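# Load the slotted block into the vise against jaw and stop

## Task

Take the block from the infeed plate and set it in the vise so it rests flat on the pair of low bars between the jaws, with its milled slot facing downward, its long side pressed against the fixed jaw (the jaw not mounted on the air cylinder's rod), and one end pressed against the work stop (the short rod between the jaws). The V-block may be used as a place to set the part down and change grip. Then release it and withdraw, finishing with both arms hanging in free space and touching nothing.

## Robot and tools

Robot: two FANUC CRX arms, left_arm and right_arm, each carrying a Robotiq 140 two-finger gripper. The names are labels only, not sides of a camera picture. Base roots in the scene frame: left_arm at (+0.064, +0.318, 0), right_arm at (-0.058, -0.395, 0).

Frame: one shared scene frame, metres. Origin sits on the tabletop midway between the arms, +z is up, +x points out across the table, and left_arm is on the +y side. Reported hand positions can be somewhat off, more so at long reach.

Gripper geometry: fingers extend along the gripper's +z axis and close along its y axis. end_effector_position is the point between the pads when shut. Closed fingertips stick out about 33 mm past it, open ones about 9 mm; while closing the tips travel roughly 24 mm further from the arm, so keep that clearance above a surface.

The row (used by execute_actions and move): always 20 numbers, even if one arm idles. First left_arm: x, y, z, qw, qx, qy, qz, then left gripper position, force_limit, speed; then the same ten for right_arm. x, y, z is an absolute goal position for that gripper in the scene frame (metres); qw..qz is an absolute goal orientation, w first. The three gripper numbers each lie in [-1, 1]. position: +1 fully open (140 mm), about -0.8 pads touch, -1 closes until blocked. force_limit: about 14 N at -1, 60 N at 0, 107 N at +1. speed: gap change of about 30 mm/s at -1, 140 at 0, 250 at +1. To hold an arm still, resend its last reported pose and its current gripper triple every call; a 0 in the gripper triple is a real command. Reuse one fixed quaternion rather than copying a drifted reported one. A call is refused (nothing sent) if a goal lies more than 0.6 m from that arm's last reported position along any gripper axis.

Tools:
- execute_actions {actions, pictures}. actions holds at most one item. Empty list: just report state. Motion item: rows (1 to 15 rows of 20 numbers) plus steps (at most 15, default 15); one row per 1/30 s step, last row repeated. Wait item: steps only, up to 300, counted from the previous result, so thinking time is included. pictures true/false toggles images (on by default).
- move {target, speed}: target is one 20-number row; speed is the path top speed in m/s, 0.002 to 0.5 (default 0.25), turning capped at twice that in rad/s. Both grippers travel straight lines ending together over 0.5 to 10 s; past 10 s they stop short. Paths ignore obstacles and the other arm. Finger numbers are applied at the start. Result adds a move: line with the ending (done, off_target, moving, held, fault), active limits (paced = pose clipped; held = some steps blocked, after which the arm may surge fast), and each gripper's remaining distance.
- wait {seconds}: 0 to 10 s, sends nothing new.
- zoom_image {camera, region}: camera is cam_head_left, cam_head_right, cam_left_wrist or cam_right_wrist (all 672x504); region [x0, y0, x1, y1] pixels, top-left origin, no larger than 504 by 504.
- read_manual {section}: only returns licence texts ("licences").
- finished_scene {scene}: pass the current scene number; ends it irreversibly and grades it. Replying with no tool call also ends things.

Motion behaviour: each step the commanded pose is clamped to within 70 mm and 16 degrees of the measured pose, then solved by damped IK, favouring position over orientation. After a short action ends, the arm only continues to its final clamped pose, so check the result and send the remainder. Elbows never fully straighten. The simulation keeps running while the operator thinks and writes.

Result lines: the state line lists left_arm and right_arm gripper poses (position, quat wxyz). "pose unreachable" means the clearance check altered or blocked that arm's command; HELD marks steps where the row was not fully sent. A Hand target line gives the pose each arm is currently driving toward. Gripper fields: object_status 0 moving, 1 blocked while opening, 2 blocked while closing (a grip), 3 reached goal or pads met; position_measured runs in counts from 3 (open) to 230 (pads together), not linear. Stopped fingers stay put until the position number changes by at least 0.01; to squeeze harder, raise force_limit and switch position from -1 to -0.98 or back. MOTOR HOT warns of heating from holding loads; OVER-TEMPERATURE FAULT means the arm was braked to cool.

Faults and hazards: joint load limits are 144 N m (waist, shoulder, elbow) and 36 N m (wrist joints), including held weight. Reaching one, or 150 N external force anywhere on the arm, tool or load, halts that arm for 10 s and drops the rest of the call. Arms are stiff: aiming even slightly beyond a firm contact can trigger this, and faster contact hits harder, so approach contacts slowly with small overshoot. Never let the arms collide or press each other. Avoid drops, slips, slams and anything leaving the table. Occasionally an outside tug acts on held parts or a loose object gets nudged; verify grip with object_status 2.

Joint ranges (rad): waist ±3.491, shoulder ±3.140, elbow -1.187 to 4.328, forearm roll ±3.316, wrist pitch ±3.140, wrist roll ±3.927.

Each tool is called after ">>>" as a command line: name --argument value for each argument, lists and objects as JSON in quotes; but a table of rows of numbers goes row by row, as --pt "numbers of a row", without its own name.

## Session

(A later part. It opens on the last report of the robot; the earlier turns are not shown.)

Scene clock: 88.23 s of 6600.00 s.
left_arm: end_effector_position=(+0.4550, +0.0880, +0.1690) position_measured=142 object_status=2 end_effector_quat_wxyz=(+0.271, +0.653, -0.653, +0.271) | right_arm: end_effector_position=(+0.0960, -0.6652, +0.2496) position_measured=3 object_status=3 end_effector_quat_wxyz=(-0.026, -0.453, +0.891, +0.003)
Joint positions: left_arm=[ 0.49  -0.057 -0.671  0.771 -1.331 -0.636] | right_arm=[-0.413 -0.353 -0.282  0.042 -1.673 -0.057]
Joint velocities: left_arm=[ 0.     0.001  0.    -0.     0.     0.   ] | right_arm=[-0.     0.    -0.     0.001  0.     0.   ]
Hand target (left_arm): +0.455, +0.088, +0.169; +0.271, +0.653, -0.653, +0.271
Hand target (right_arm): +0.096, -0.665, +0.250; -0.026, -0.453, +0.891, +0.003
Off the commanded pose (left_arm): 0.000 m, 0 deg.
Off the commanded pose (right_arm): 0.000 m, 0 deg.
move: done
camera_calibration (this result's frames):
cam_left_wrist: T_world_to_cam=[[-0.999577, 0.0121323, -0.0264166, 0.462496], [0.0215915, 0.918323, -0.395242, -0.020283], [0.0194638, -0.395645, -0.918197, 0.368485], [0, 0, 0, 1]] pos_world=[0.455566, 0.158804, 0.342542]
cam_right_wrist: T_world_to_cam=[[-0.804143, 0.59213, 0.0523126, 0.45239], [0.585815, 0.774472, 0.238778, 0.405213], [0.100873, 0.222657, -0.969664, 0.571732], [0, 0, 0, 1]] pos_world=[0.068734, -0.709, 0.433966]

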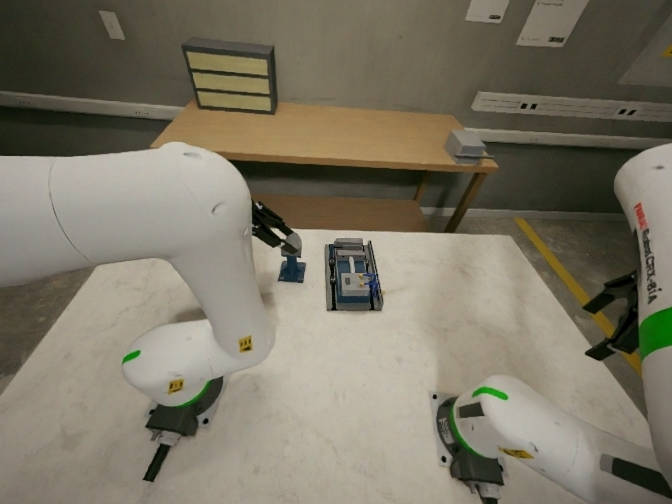

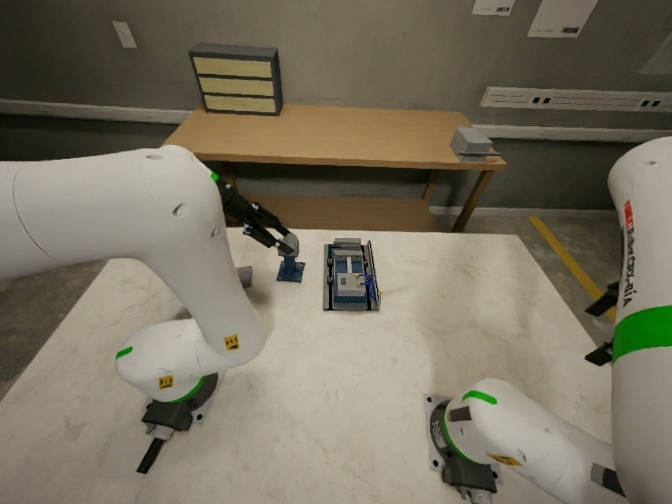

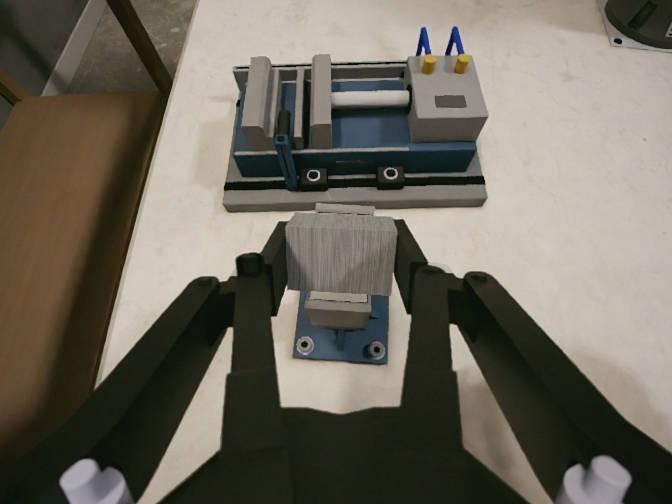

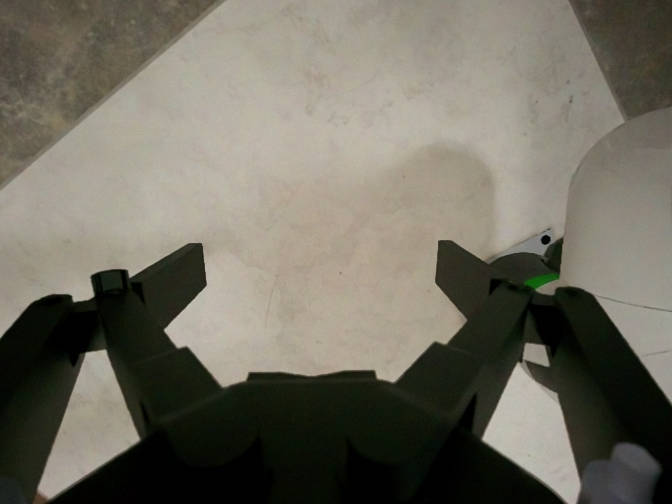

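>>> move --target '[0.455,0.088,0.24,0.271,0.653,-0.653,0.271,-1,0.3,-0.5,0.096,-0.6652,0.2496,-0.026,-0.453,0.891,0.003,1,0,0]' --speed 0.15

>>> move --target '[0.512,-0.15,0.2,0,1,0,0,-1,0.3,-0.5,0.096,-0.6652,0.2496,-0.026,-0.453,0.891,0.003,1,0,0]'

>>> move --target '[0.512,-0.15,0.15,0,1,0,0,-1,0.3,-0.5,0.096,-0.6652,0.2496,-0.026,-0.453,0.891,0.003,1,0,0]' --speed 0.08

>>> zoom_image --camera "cam_head_right" --region '[300,190,420,290]'

Scene clock: 99.37 s of 6600.00 s.
left_arm: end_effector_position=(+0.4552, +0.0880, +0.2399) position_measured=143 object_status=2 end_effector_quat_wxyz=(+0.271, +0.653, -0.653, +0.271) | right_arm: end_effector_position=(+0.0960, -0.6652, +0.2496) position_measured=3 object_status=3 end_effector_quat_wxyz=(-0.026, -0.453, +0.891, +0.003)
Joint positions: left_arm=[ 0.495 -0.116 -0.55   0.748 -1.465 -0.514] | right_arm=[-0.413 -0.353 -0.282  0.042 -1.673 -0.057]
Joint velocities: left_arm=[ 0.     0.    -0.001 -0.    -0.     0.   ] | right_arm=[ 0.     0.     0.001  0.    -0.     0.   ]
Hand target (left_arm): +0.455, +0.088, +0.240; +0.271, +0.653, -0.653, +0.271
Hand target (right_arm): +0.096, -0.665, +0.250; -0.026, -0.453, +0.891, +0.003
Off the commanded pose (left_arm): 0.000 m, 0 deg.
Off the commanded pose (right_arm): 0.000 m, 0 deg.
After step 90, 7.30 s passed at rest.
move: done
camera_calibration (this result's frames):
cam_left_wrist: T_world_to_cam=[[-0.999584, 0.011802, -0.0263014, 0.464556], [0.0212454, 0.918269, -0.395386, 0.00794148], [0.0194855, -0.395781, -0.918138, 0.433535], [0, 0, 0, 1]] pos_world=[0.455747, 0.15881, 0.413404]
cam_right_wrist: T_world_to_cam=[[-0.804143, 0.59213, 0.0523124, 0.45239], [0.585815, 0.774472, 0.238778, 0.405213], [0.100873, 0.222657, -0.969664, 0.571732], [0, 0, 0, 1]] pos_world=[0.068734, -0.709, 0.433966]

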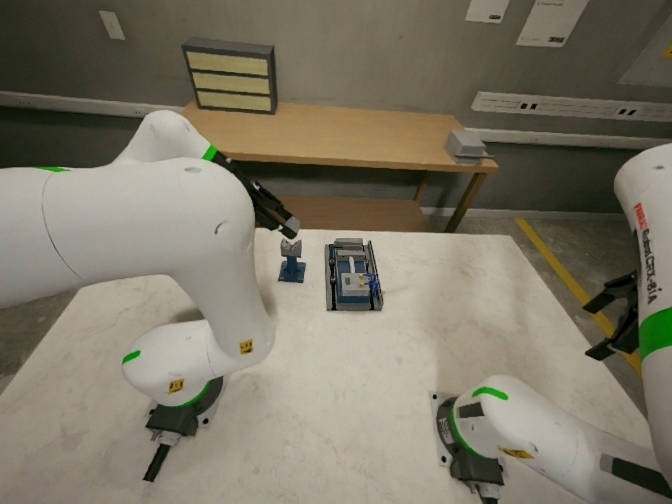

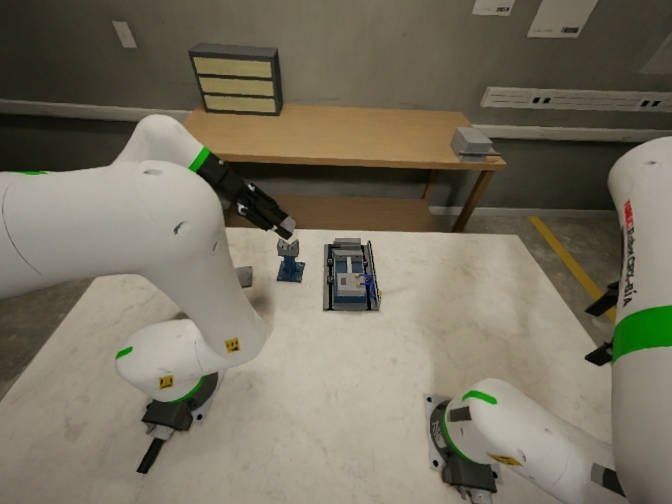

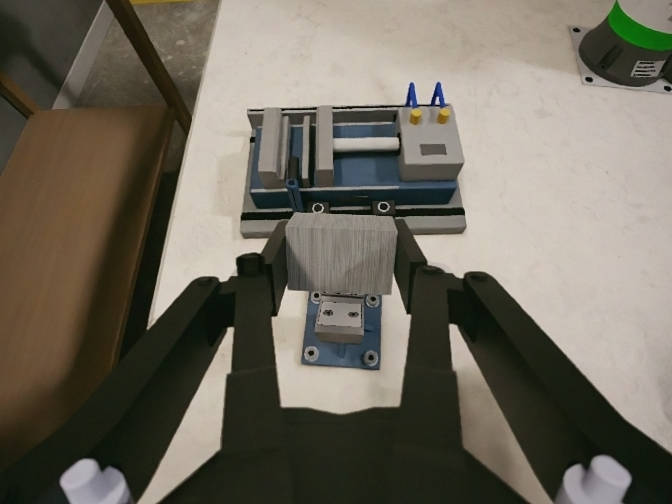

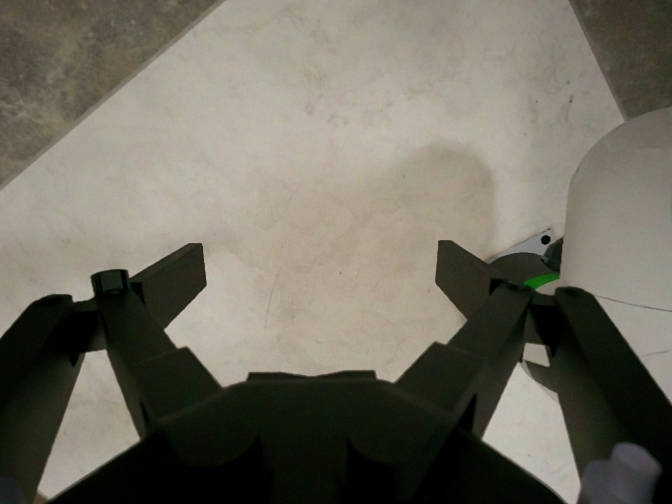

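Scene clock: 103.23 s of 6600.00 s.
left_arm: end_effector_position=(+0.5128, -0.1496, +0.2010) position_measured=143 object_status=2 end_effector_quat_wxyz=(+0.001, +1.000, -0.000, +0.002) | right_arm: end_effector_position=(+0.0960, -0.6652, +0.2496) position_measured=3 object_status=3 end_effector_quat_wxyz=(-0.026, -0.453, +0.891, +0.003)
Joint positions: left_arm=[-0.412  0.52   0.56  -0.001 -1.606  2.175] | right_arm=[-0.413 -0.353 -0.282  0.042 -1.673 -0.057]
Joint velocities: left_arm=[-0.     0.001  0.002 -0.    -0.002  0.001] | right_arm=[ 0.     0.     0.     0.001 -0.    -0.   ]
Hand target (left_arm): +0.513, -0.150, +0.201; +0.001, +1.000, -0.000, +0.002
Hand target (right_arm): +0.096, -0.665, +0.250; -0.026, -0.453, +0.891, +0.003
Off the commanded pose (left_arm): 0.001 m, 0 deg.
Off the commanded pose (right_arm): 0.000 m, 0 deg.
move: done
camera_calibration (this result's frames):
cam_left_wrist: T_world_to_cam=[[-0.0273076, -0.999592, -0.00835638, -0.129626], [-0.929812, 0.0223303, 0.367357, 0.409834], [-0.367021, 0.0178015, -0.930042, 0.565047], [0, 0, 0, 1]] pos_world=[0.584912, -0.148783, 0.373879]
cam_right_wrist: T_world_to_cam=[[-0.804143, 0.59213, 0.0523124, 0.45239], [0.585815, 0.774472, 0.238778, 0.405213], [0.100873, 0.222657, -0.969664, 0.571732], [0, 0, 0, 1]] pos_world=[0.068734, -0.709, 0.433966]

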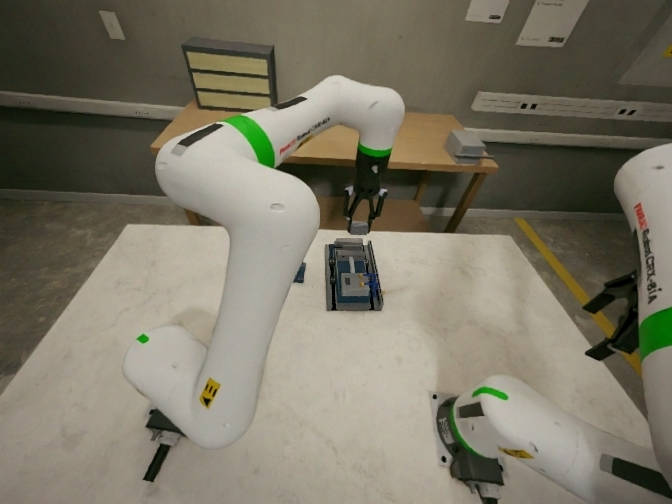

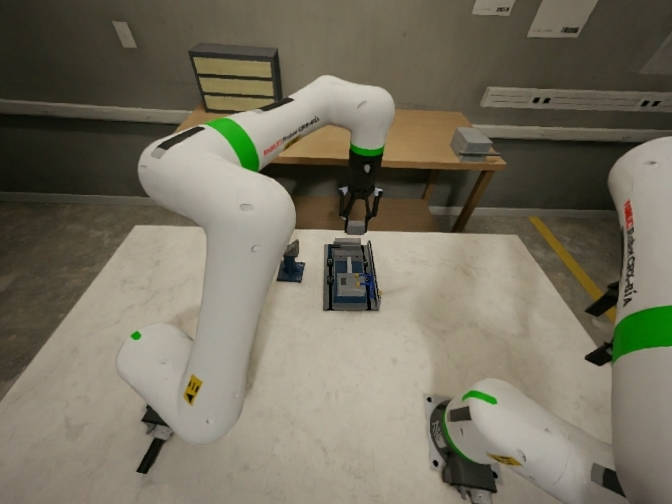

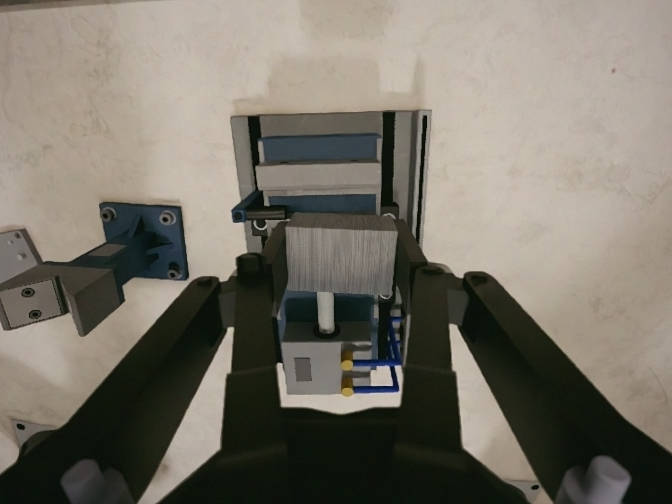

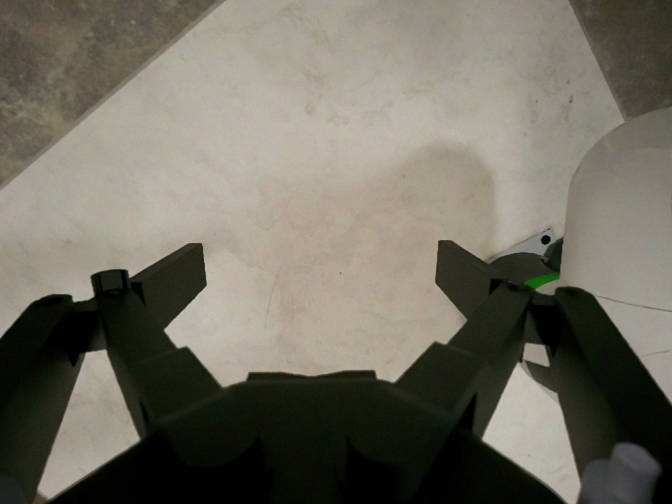

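Scene clock: 104.20 s of 6600.00 s.
left_arm: end_effector_position=(+0.5119, -0.1500, +0.1500) position_measured=143 object_status=2 end_effector_quat_wxyz=(-0.000, +1.000, -0.000, -0.000) | right_arm: end_effector_position=(+0.0960, -0.6652, +0.2496) position_measured=3 object_status=3 end_effector_quat_wxyz=(-0.026, -0.453, +0.891, +0.003)
Joint positions: left_arm=[-0.413  0.526  0.449  0.    -1.494  2.176] | right_arm=[-0.413 -0.353 -0.282  0.042 -1.673 -0.057]
Joint velocities: left_arm=[-0.    -0.    -0.002  0.     0.001  0.   ] | right_arm=[-0.     0.     0.001  0.     0.     0.   ]
Hand target (left_arm): +0.512, -0.150, +0.150; -0.000, +1.000, -0.000, +0.000
Hand target (right_arm): +0.096, -0.665, +0.250; -0.026, -0.453, +0.891, +0.003
Off the commanded pose (left_arm): 0.000 m, 0 deg.
Off the commanded pose (right_arm): 0.000 m, 0 deg.
move: done
camera_calibration (this result's frames):
cam_left_wrist: T_world_to_cam=[[-0.0273209, -0.999577, -0.00996093, -0.130175], [-0.928298, 0.0216735, 0.371205, 0.426337], [-0.370832, 0.0193884, -0.928498, 0.519299], [0, 0, 0, 1]] pos_world=[0.584784, -0.149429, 0.322613]
cam_right_wrist: T_world_to_cam=[[-0.804143, 0.59213, 0.0523124, 0.45239], [0.585815, 0.774472, 0.238778, 0.405213], [0.100873, 0.222657, -0.969664, 0.571732], [0, 0, 0, 1]] pos_world=[0.068734, -0.709, 0.433966]

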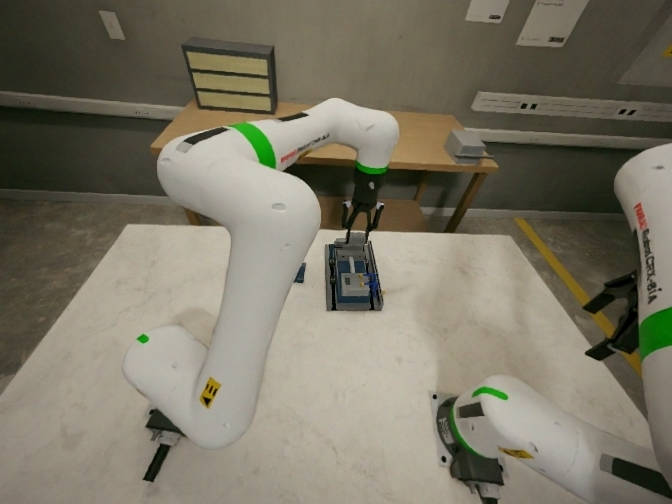

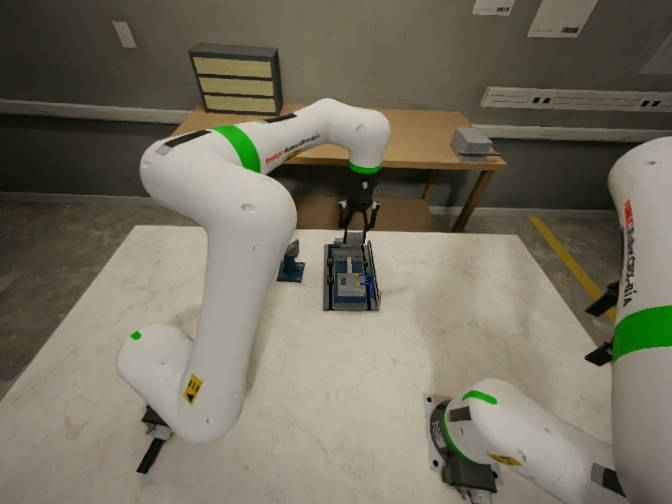

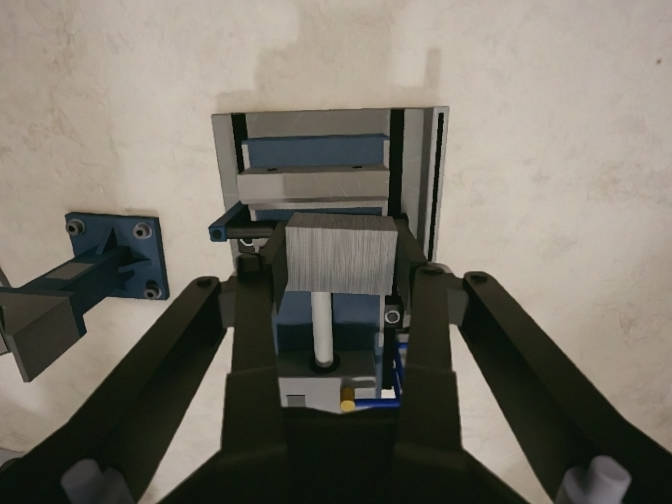

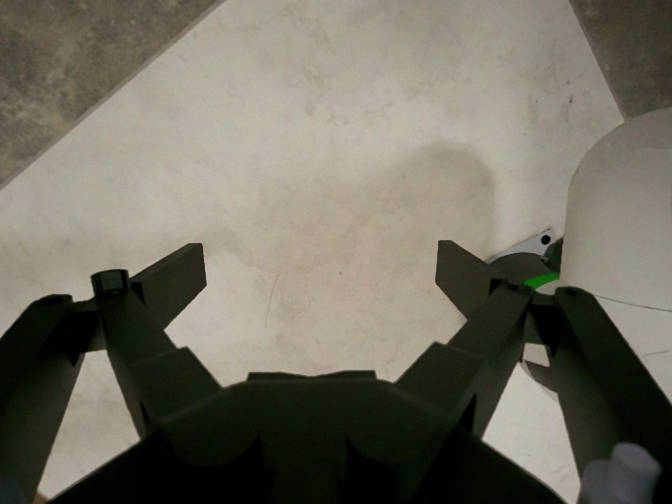

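Region (300, 190, 420, 290) of cam_head_right's 672x504 image, scaled by 4.200, with more detail than that image has.

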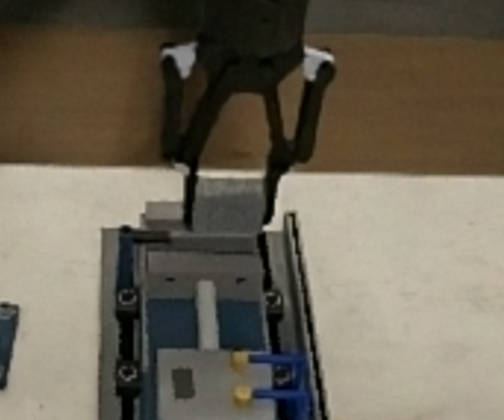

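>>> move --target '[0.509,-0.15,0.135,0,1,0,0,-1,0.3,-0.5,0.096,-0.6652,0.2496,-0.026,-0.453,0.891,0.003,1,0,0]' --speed 0.03

>>> move --target '[0.509,-0.15,0.12,0,1,0,0,-1,0.3,-0.5,0.096,-0.6652,0.2496,-0.026,-0.453,0.891,0.003,1,0,0]' --speed 0.015

>>> zoom_image --camera "cam_left_wrist" --region '[180,130,480,330]'

>>> zoom_image --camera "cam_head_right" --region '[310,215,390,275]'

Scene clock: 111.80 s of 6600.00 s.
left_arm: end_effector_position=(+0.5090, -0.1500, +0.1350) position_measured=143 object_status=2 end_effector_quat_wxyz=(-0.000, +1.000, -0.000, +0.000) | right_arm: end_effector_position=(+0.0960, -0.6652, +0.2496) position_measured=3 object_status=3 end_effector_quat_wxyz=(-0.026, -0.453, +0.891, +0.003)
Joint positions: left_arm=[-0.416  0.524  0.412 -0.    -1.458  2.179] | right_arm=[-0.413 -0.353 -0.282  0.042 -1.673 -0.057]
Joint velocities: left_arm=[ 0.    -0.     0.002  0.    -0.    -0.001] | right_arm=[ 0.    -0.     0.001 -0.     0.    -0.   ]
Hand target (left_arm): +0.509, -0.150, +0.135; +0.000, +1.000, -0.000, -0.000
Hand target (right_arm): +0.096, -0.665, +0.250; -0.026, -0.453, +0.891, +0.003
Off the commanded pose (left_arm): 0.000 m, 0 deg.
Off the commanded pose (right_arm): 0.000 m, 0 deg.
After step 90, 3.83 s passed at rest.
move: done
camera_calibration (this result's frames):
cam_left_wrist: T_world_to_cam=[[-0.0272267, -0.999579, -0.00997968, -0.13045], [-0.928335, 0.021581, 0.371118, 0.429197], [-0.370746, 0.0193688, -0.928532, 0.504273], [0, 0, 0, 1]] pos_world=[0.581844, -0.149425, 0.30765]
cam_right_wrist: T_world_to_cam=[[-0.804143, 0.59213, 0.0523123, 0.45239], [0.585815, 0.774472, 0.238778, 0.405213], [0.100873, 0.222657, -0.969664, 0.571732], [0, 0, 0, 1]] pos_world=[0.068734, -0.709, 0.433966]

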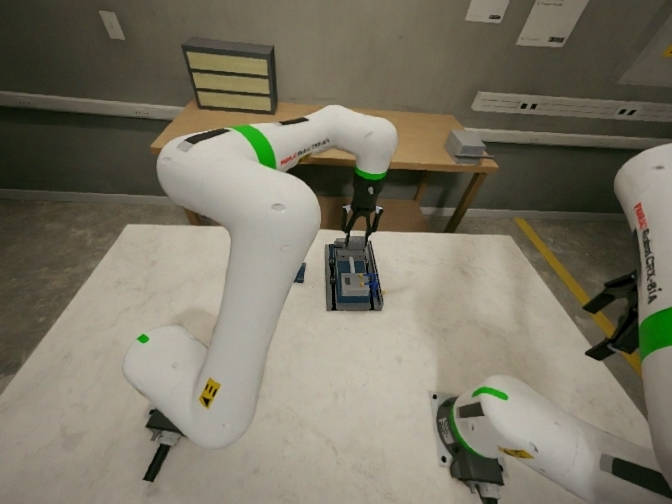

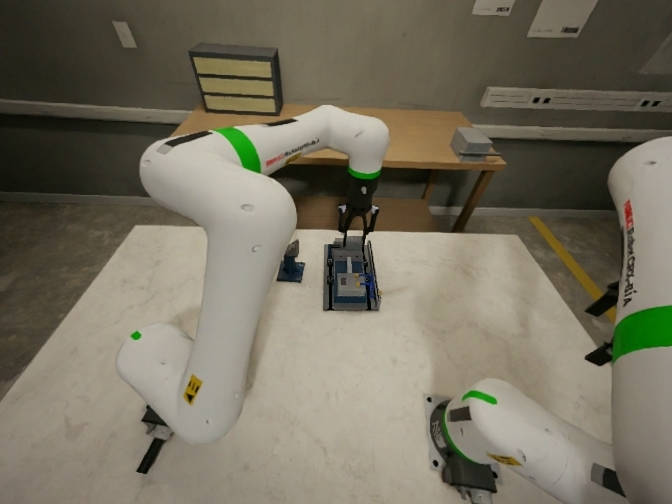

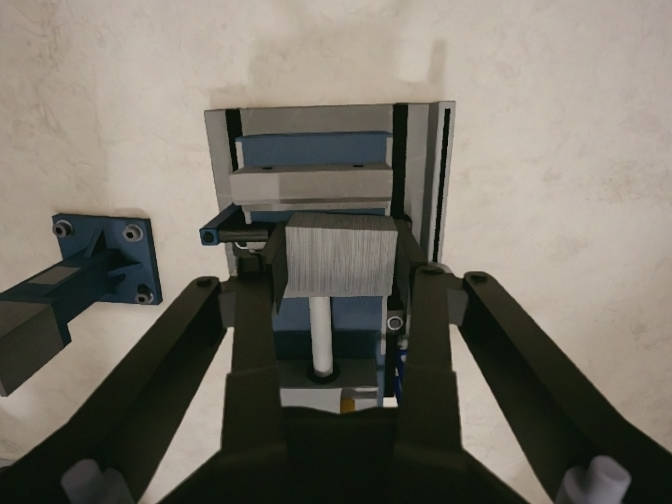

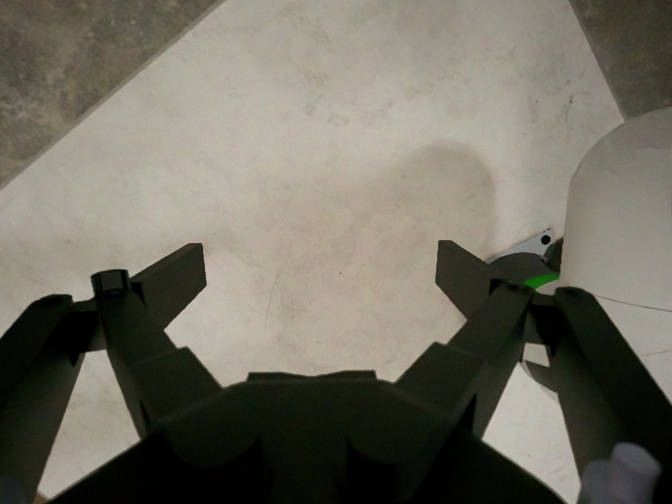

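Scene clock: 113.03 s of 6600.00 s.
left_arm: end_effector_position=(+0.5090, -0.1500, +0.1200) position_measured=143 object_status=2 end_effector_quat_wxyz=(-0.000, +1.000, -0.000, +0.000) | right_arm: end_effector_position=(+0.0960, -0.6652, +0.2496) position_measured=3 object_status=3 end_effector_quat_wxyz=(-0.026, -0.453, +0.891, +0.003)
Joint positions: left_arm=[-0.416  0.53   0.384 -0.    -1.425  2.179] | right_arm=[-0.413 -0.353 -0.282  0.042 -1.673 -0.057]
Joint velocities: left_arm=[ 0.    -0.    -0.001  0.     0.002 -0.   ] | right_arm=[-0.    -0.    -0.002 -0.     0.001  0.   ]
Hand target (left_arm): +0.509, -0.150, +0.120; +0.000, +1.000, -0.000, -0.000
Hand target (right_arm): +0.096, -0.665, +0.250; -0.026, -0.453, +0.891, +0.003
Off the commanded pose (left_arm): 0.000 m, 0 deg.
Off the commanded pose (right_arm): 0.000 m, 0 deg.
move: done
camera_calibration (this result's frames):
cam_left_wrist: T_world_to_cam=[[-0.0272222, -0.99958, -0.00997746, -0.130612], [-0.928326, 0.0215771, 0.37114, 0.434751], [-0.370768, 0.0193656, -0.928523, 0.490352], [0, 0, 0, 1]] pos_world=[0.581842, -0.149434, 0.292647]
cam_right_wrist: T_world_to_cam=[[-0.804143, 0.59213, 0.0523124, 0.45239], [0.585815, 0.774472, 0.238778, 0.405213], [0.100873, 0.222657, -0.969664, 0.571732], [0, 0, 0, 1]] pos_world=[0.068734, -0.709, 0.433966]

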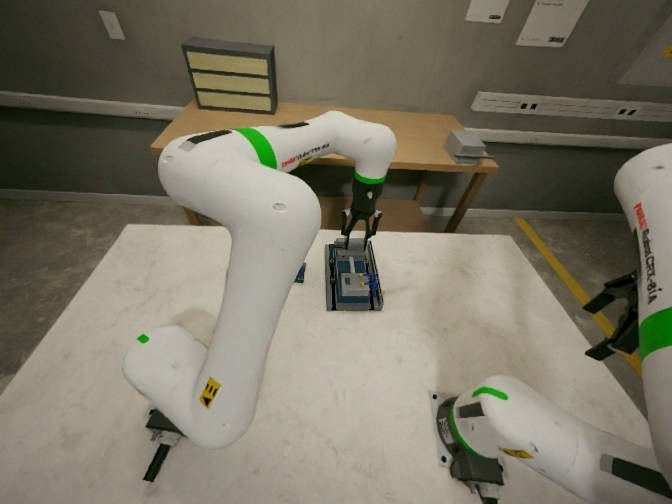

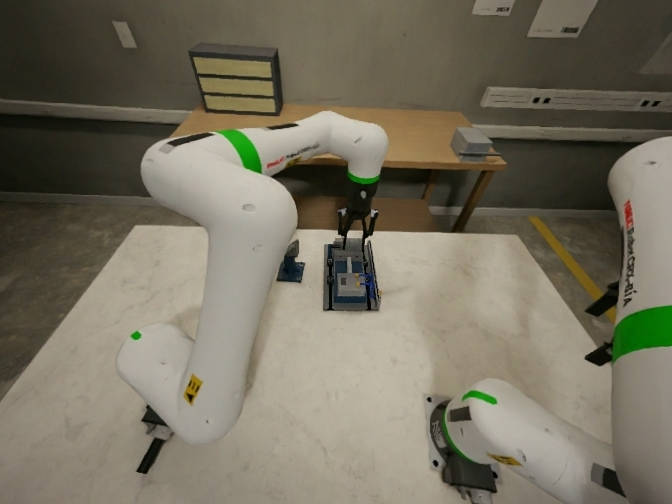

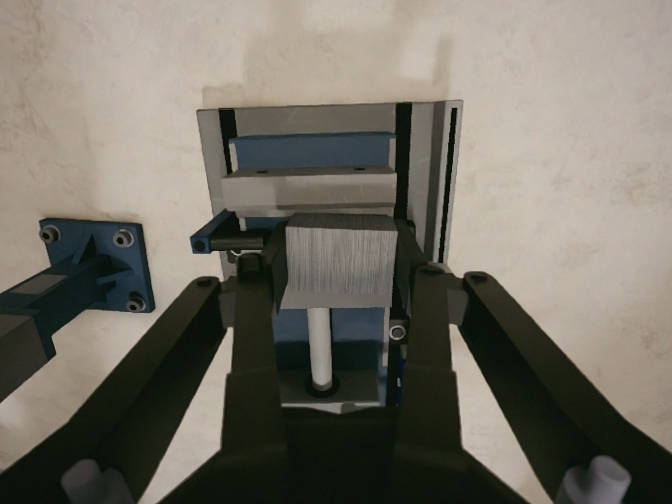

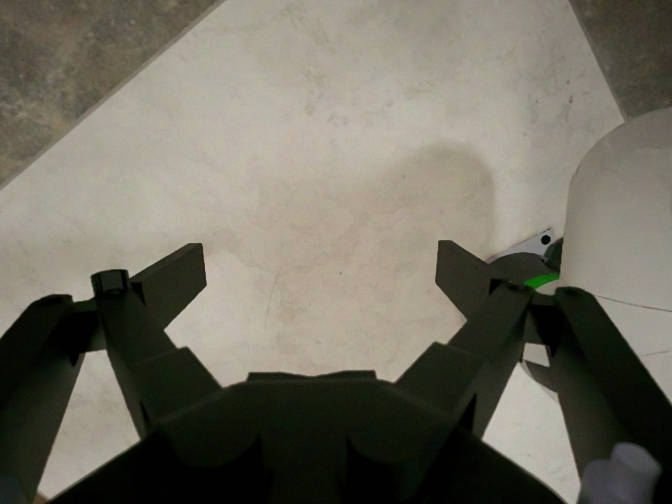

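Region (180, 130, 480, 330) of cam_left_wrist's 672x504 image, scaled by 1.680, with more detail than that image has.

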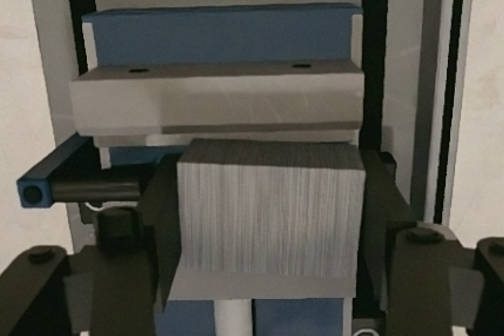

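Region (310, 215, 390, 275) of cam_head_right's 672x504 image, scaled by 6.300, with more detail than that image has; it fills the top 378 rows of this view, and the rest is white.

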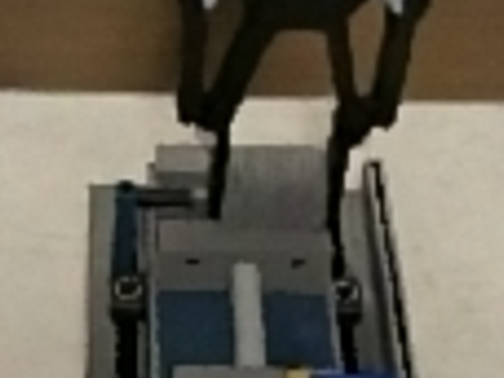

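>>> move --target '[0.510,-0.15,0.114,0,1,0.024,0,-1,0.3,-0.5,0.096,-0.6652,0.2496,-0.026,-0.453,0.891,0.003,1,0,0]' --speed 0.006

>>> zoom_image --camera "cam_left_wrist" --region '[180,130,480,330]'

Scene clock: 121.47 s of 6600.00 s.
left_arm: end_effector_position=(+0.5100, -0.1500, +0.1140) position_measured=143 object_status=2 end_effector_quat_wxyz=(+0.000, +1.000, +0.024, -0.000) | right_arm: end_effector_position=(+0.0960, -0.6652, +0.2496) position_measured=3 object_status=3 end_effector_quat_wxyz=(-0.026, -0.453, +0.891, +0.003)
Joint positions: left_arm=[-0.415  0.534  0.376  0.    -1.413  2.226] | right_arm=[-0.413 -0.353 -0.282  0.042 -1.673 -0.057]
Joint velocities: left_arm=[ 0.    -0.    -0.001  0.     0.002  0.001] | right_arm=[-0.  0.  0. -0.  0. -0.]
Hand target (left_arm): +0.510, -0.150, +0.114; +0.000, +1.000, +0.024, -0.000
Hand target (right_arm): +0.096, -0.665, +0.250; -0.026, -0.453, +0.891, +0.003
Off the commanded pose (left_arm): 0.000 m, 0 deg.
Off the commanded pose (right_arm): 0.000 m, 0 deg.
After step 90, 1.20 s passed at rest.
move: done
camera_calibration (this result's frames):
cam_left_wrist: T_world_to_cam=[[0.0207883, -0.999734, -0.00995639, -0.15517], [-0.928286, -0.022999, 0.371155, 0.431206], [-0.371285, 0.00152668, -0.928518, 0.482739], [0, 0, 0, 1]] pos_world=[0.582743, -0.145948, 0.286643]
cam_right_wrist: T_world_to_cam=[[-0.804143, 0.59213, 0.0523126, 0.45239], [0.585815, 0.774472, 0.238778, 0.405213], [0.100873, 0.222657, -0.969664, 0.571732], [0, 0, 0, 1]] pos_world=[0.068734, -0.709, 0.433966]

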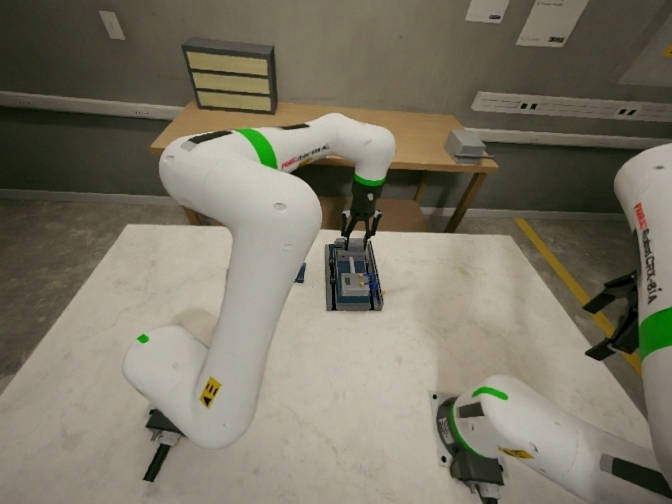

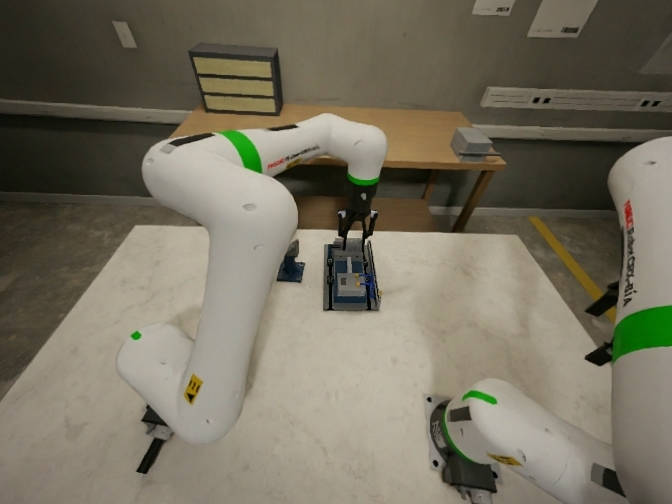

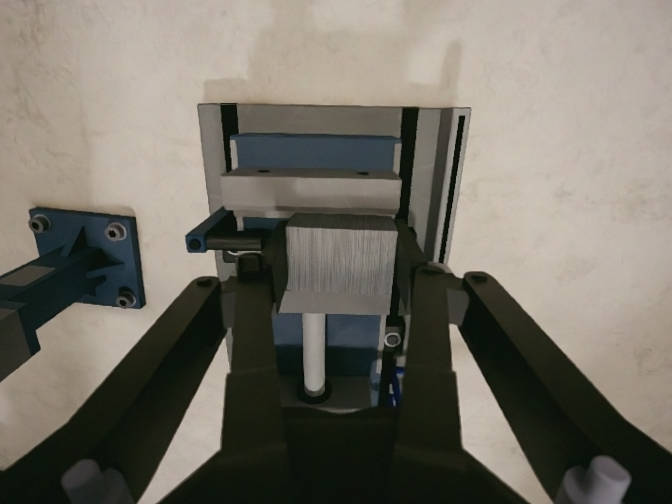

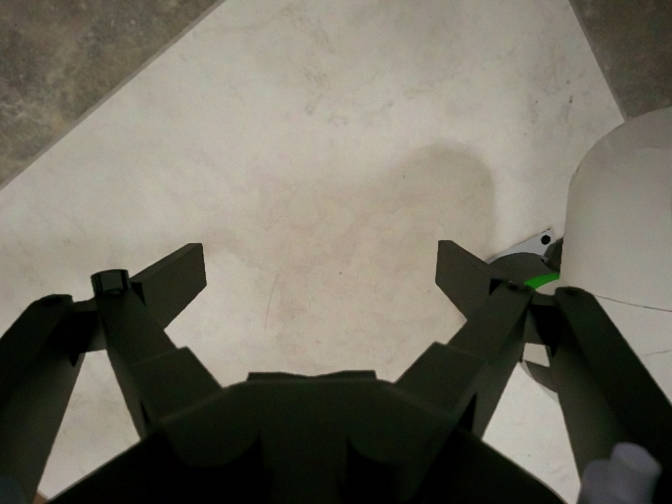

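Region (180, 130, 480, 330) of cam_left_wrist's 672x504 image, scaled by 1.680, with more detail than that image has.

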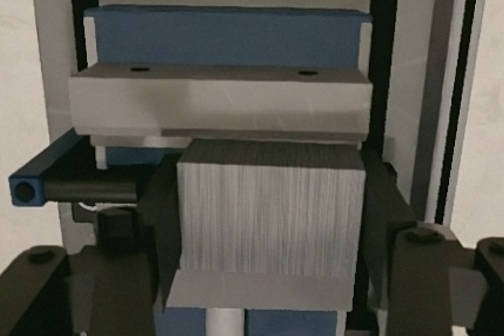

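>>> move --target '[0.512,-0.15,0.109,0,1,0.024,0,-1,0.3,-0.5,0.096,-0.6652,0.2496,-0.026,-0.453,0.891,0.003,1,0,0]' --speed 0.005

>>> zoom_image --camera "cam_left_wrist" --region '[180,130,480,330]'

Scene clock: 126.63 s of 6600.00 s.
left_arm: end_effector_position=(+0.5120, -0.1501, +0.1093) position_measured=143 object_status=2 end_effector_quat_wxyz=(+0.000, +1.000, +0.024, +0.000) | right_arm: end_effector_position=(+0.0960, -0.6652, +0.2496) position_measured=3 object_status=3 end_effector_quat_wxyz=(-0.026, -0.453, +0.891, +0.003)
Joint positions: left_arm=[-0.413  0.539  0.373  0.    -1.404  2.224] | right_arm=[-0.413 -0.353 -0.282  0.042 -1.673 -0.057]
Joint velocities: left_arm=[-0.     0.     0.     0.    -0.001 -0.   ] | right_arm=[ 0.    -0.     0.     0.001  0.     0.   ]
Hand target (left_arm): +0.512, -0.150, +0.109; -0.000, +1.000, +0.024, -0.000
Hand target (right_arm): +0.096, -0.665, +0.250; -0.026, -0.453, +0.891, +0.003
Off the commanded pose (left_arm): 0.000 m, 0 deg.
Off the commanded pose (right_arm): 0.000 m, 0 deg.
After step 90, 0.87 s passed at rest.
move: done
camera_calibration (this result's frames):
cam_left_wrist: T_world_to_cam=[[0.0208092, -0.999737, -0.0096805, -0.15536], [-0.928376, -0.0229156, 0.370935, 0.43494], [-0.371059, 0.0012683, -0.928608, 0.478942], [0, 0, 0, 1]] pos_world=[0.584737, -0.14596, 0.281912]
cam_right_wrist: T_world_to_cam=[[-0.804143, 0.59213, 0.0523124, 0.45239], [0.585815, 0.774472, 0.238778, 0.405213], [0.100873, 0.222657, -0.969664, 0.571732], [0, 0, 0, 1]] pos_world=[0.068734, -0.709, 0.433967]

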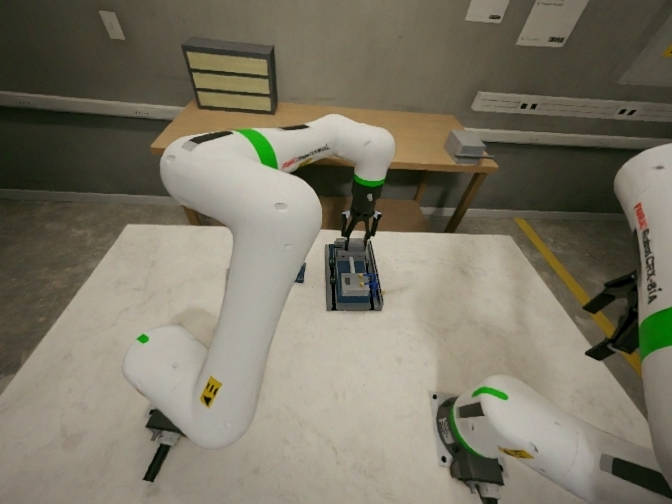

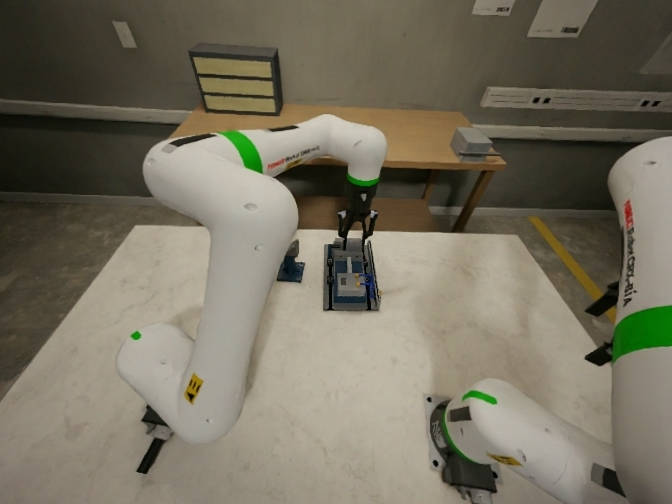

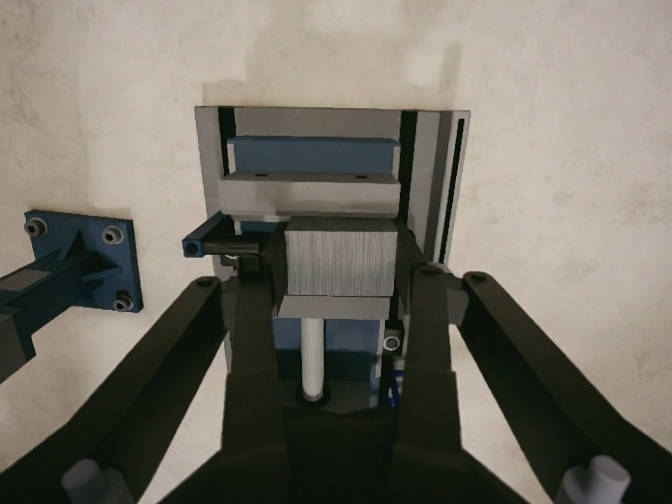

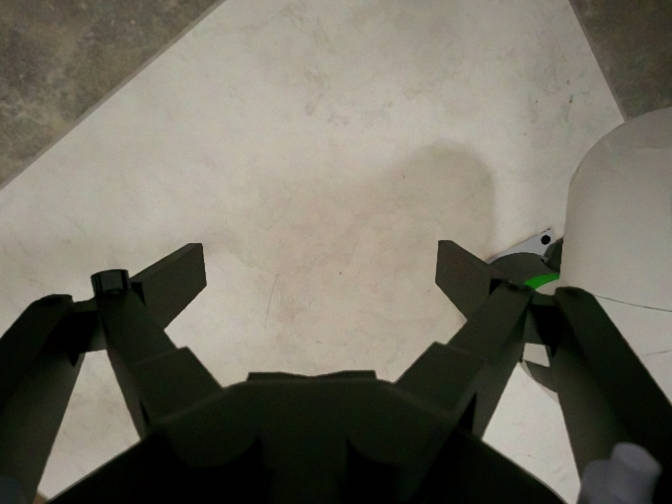

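Region (180, 130, 480, 330) of cam_left_wrist's 672x504 image, scaled by 1.680, with more detail than that image has.

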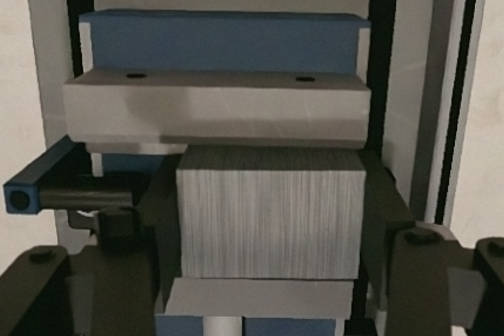

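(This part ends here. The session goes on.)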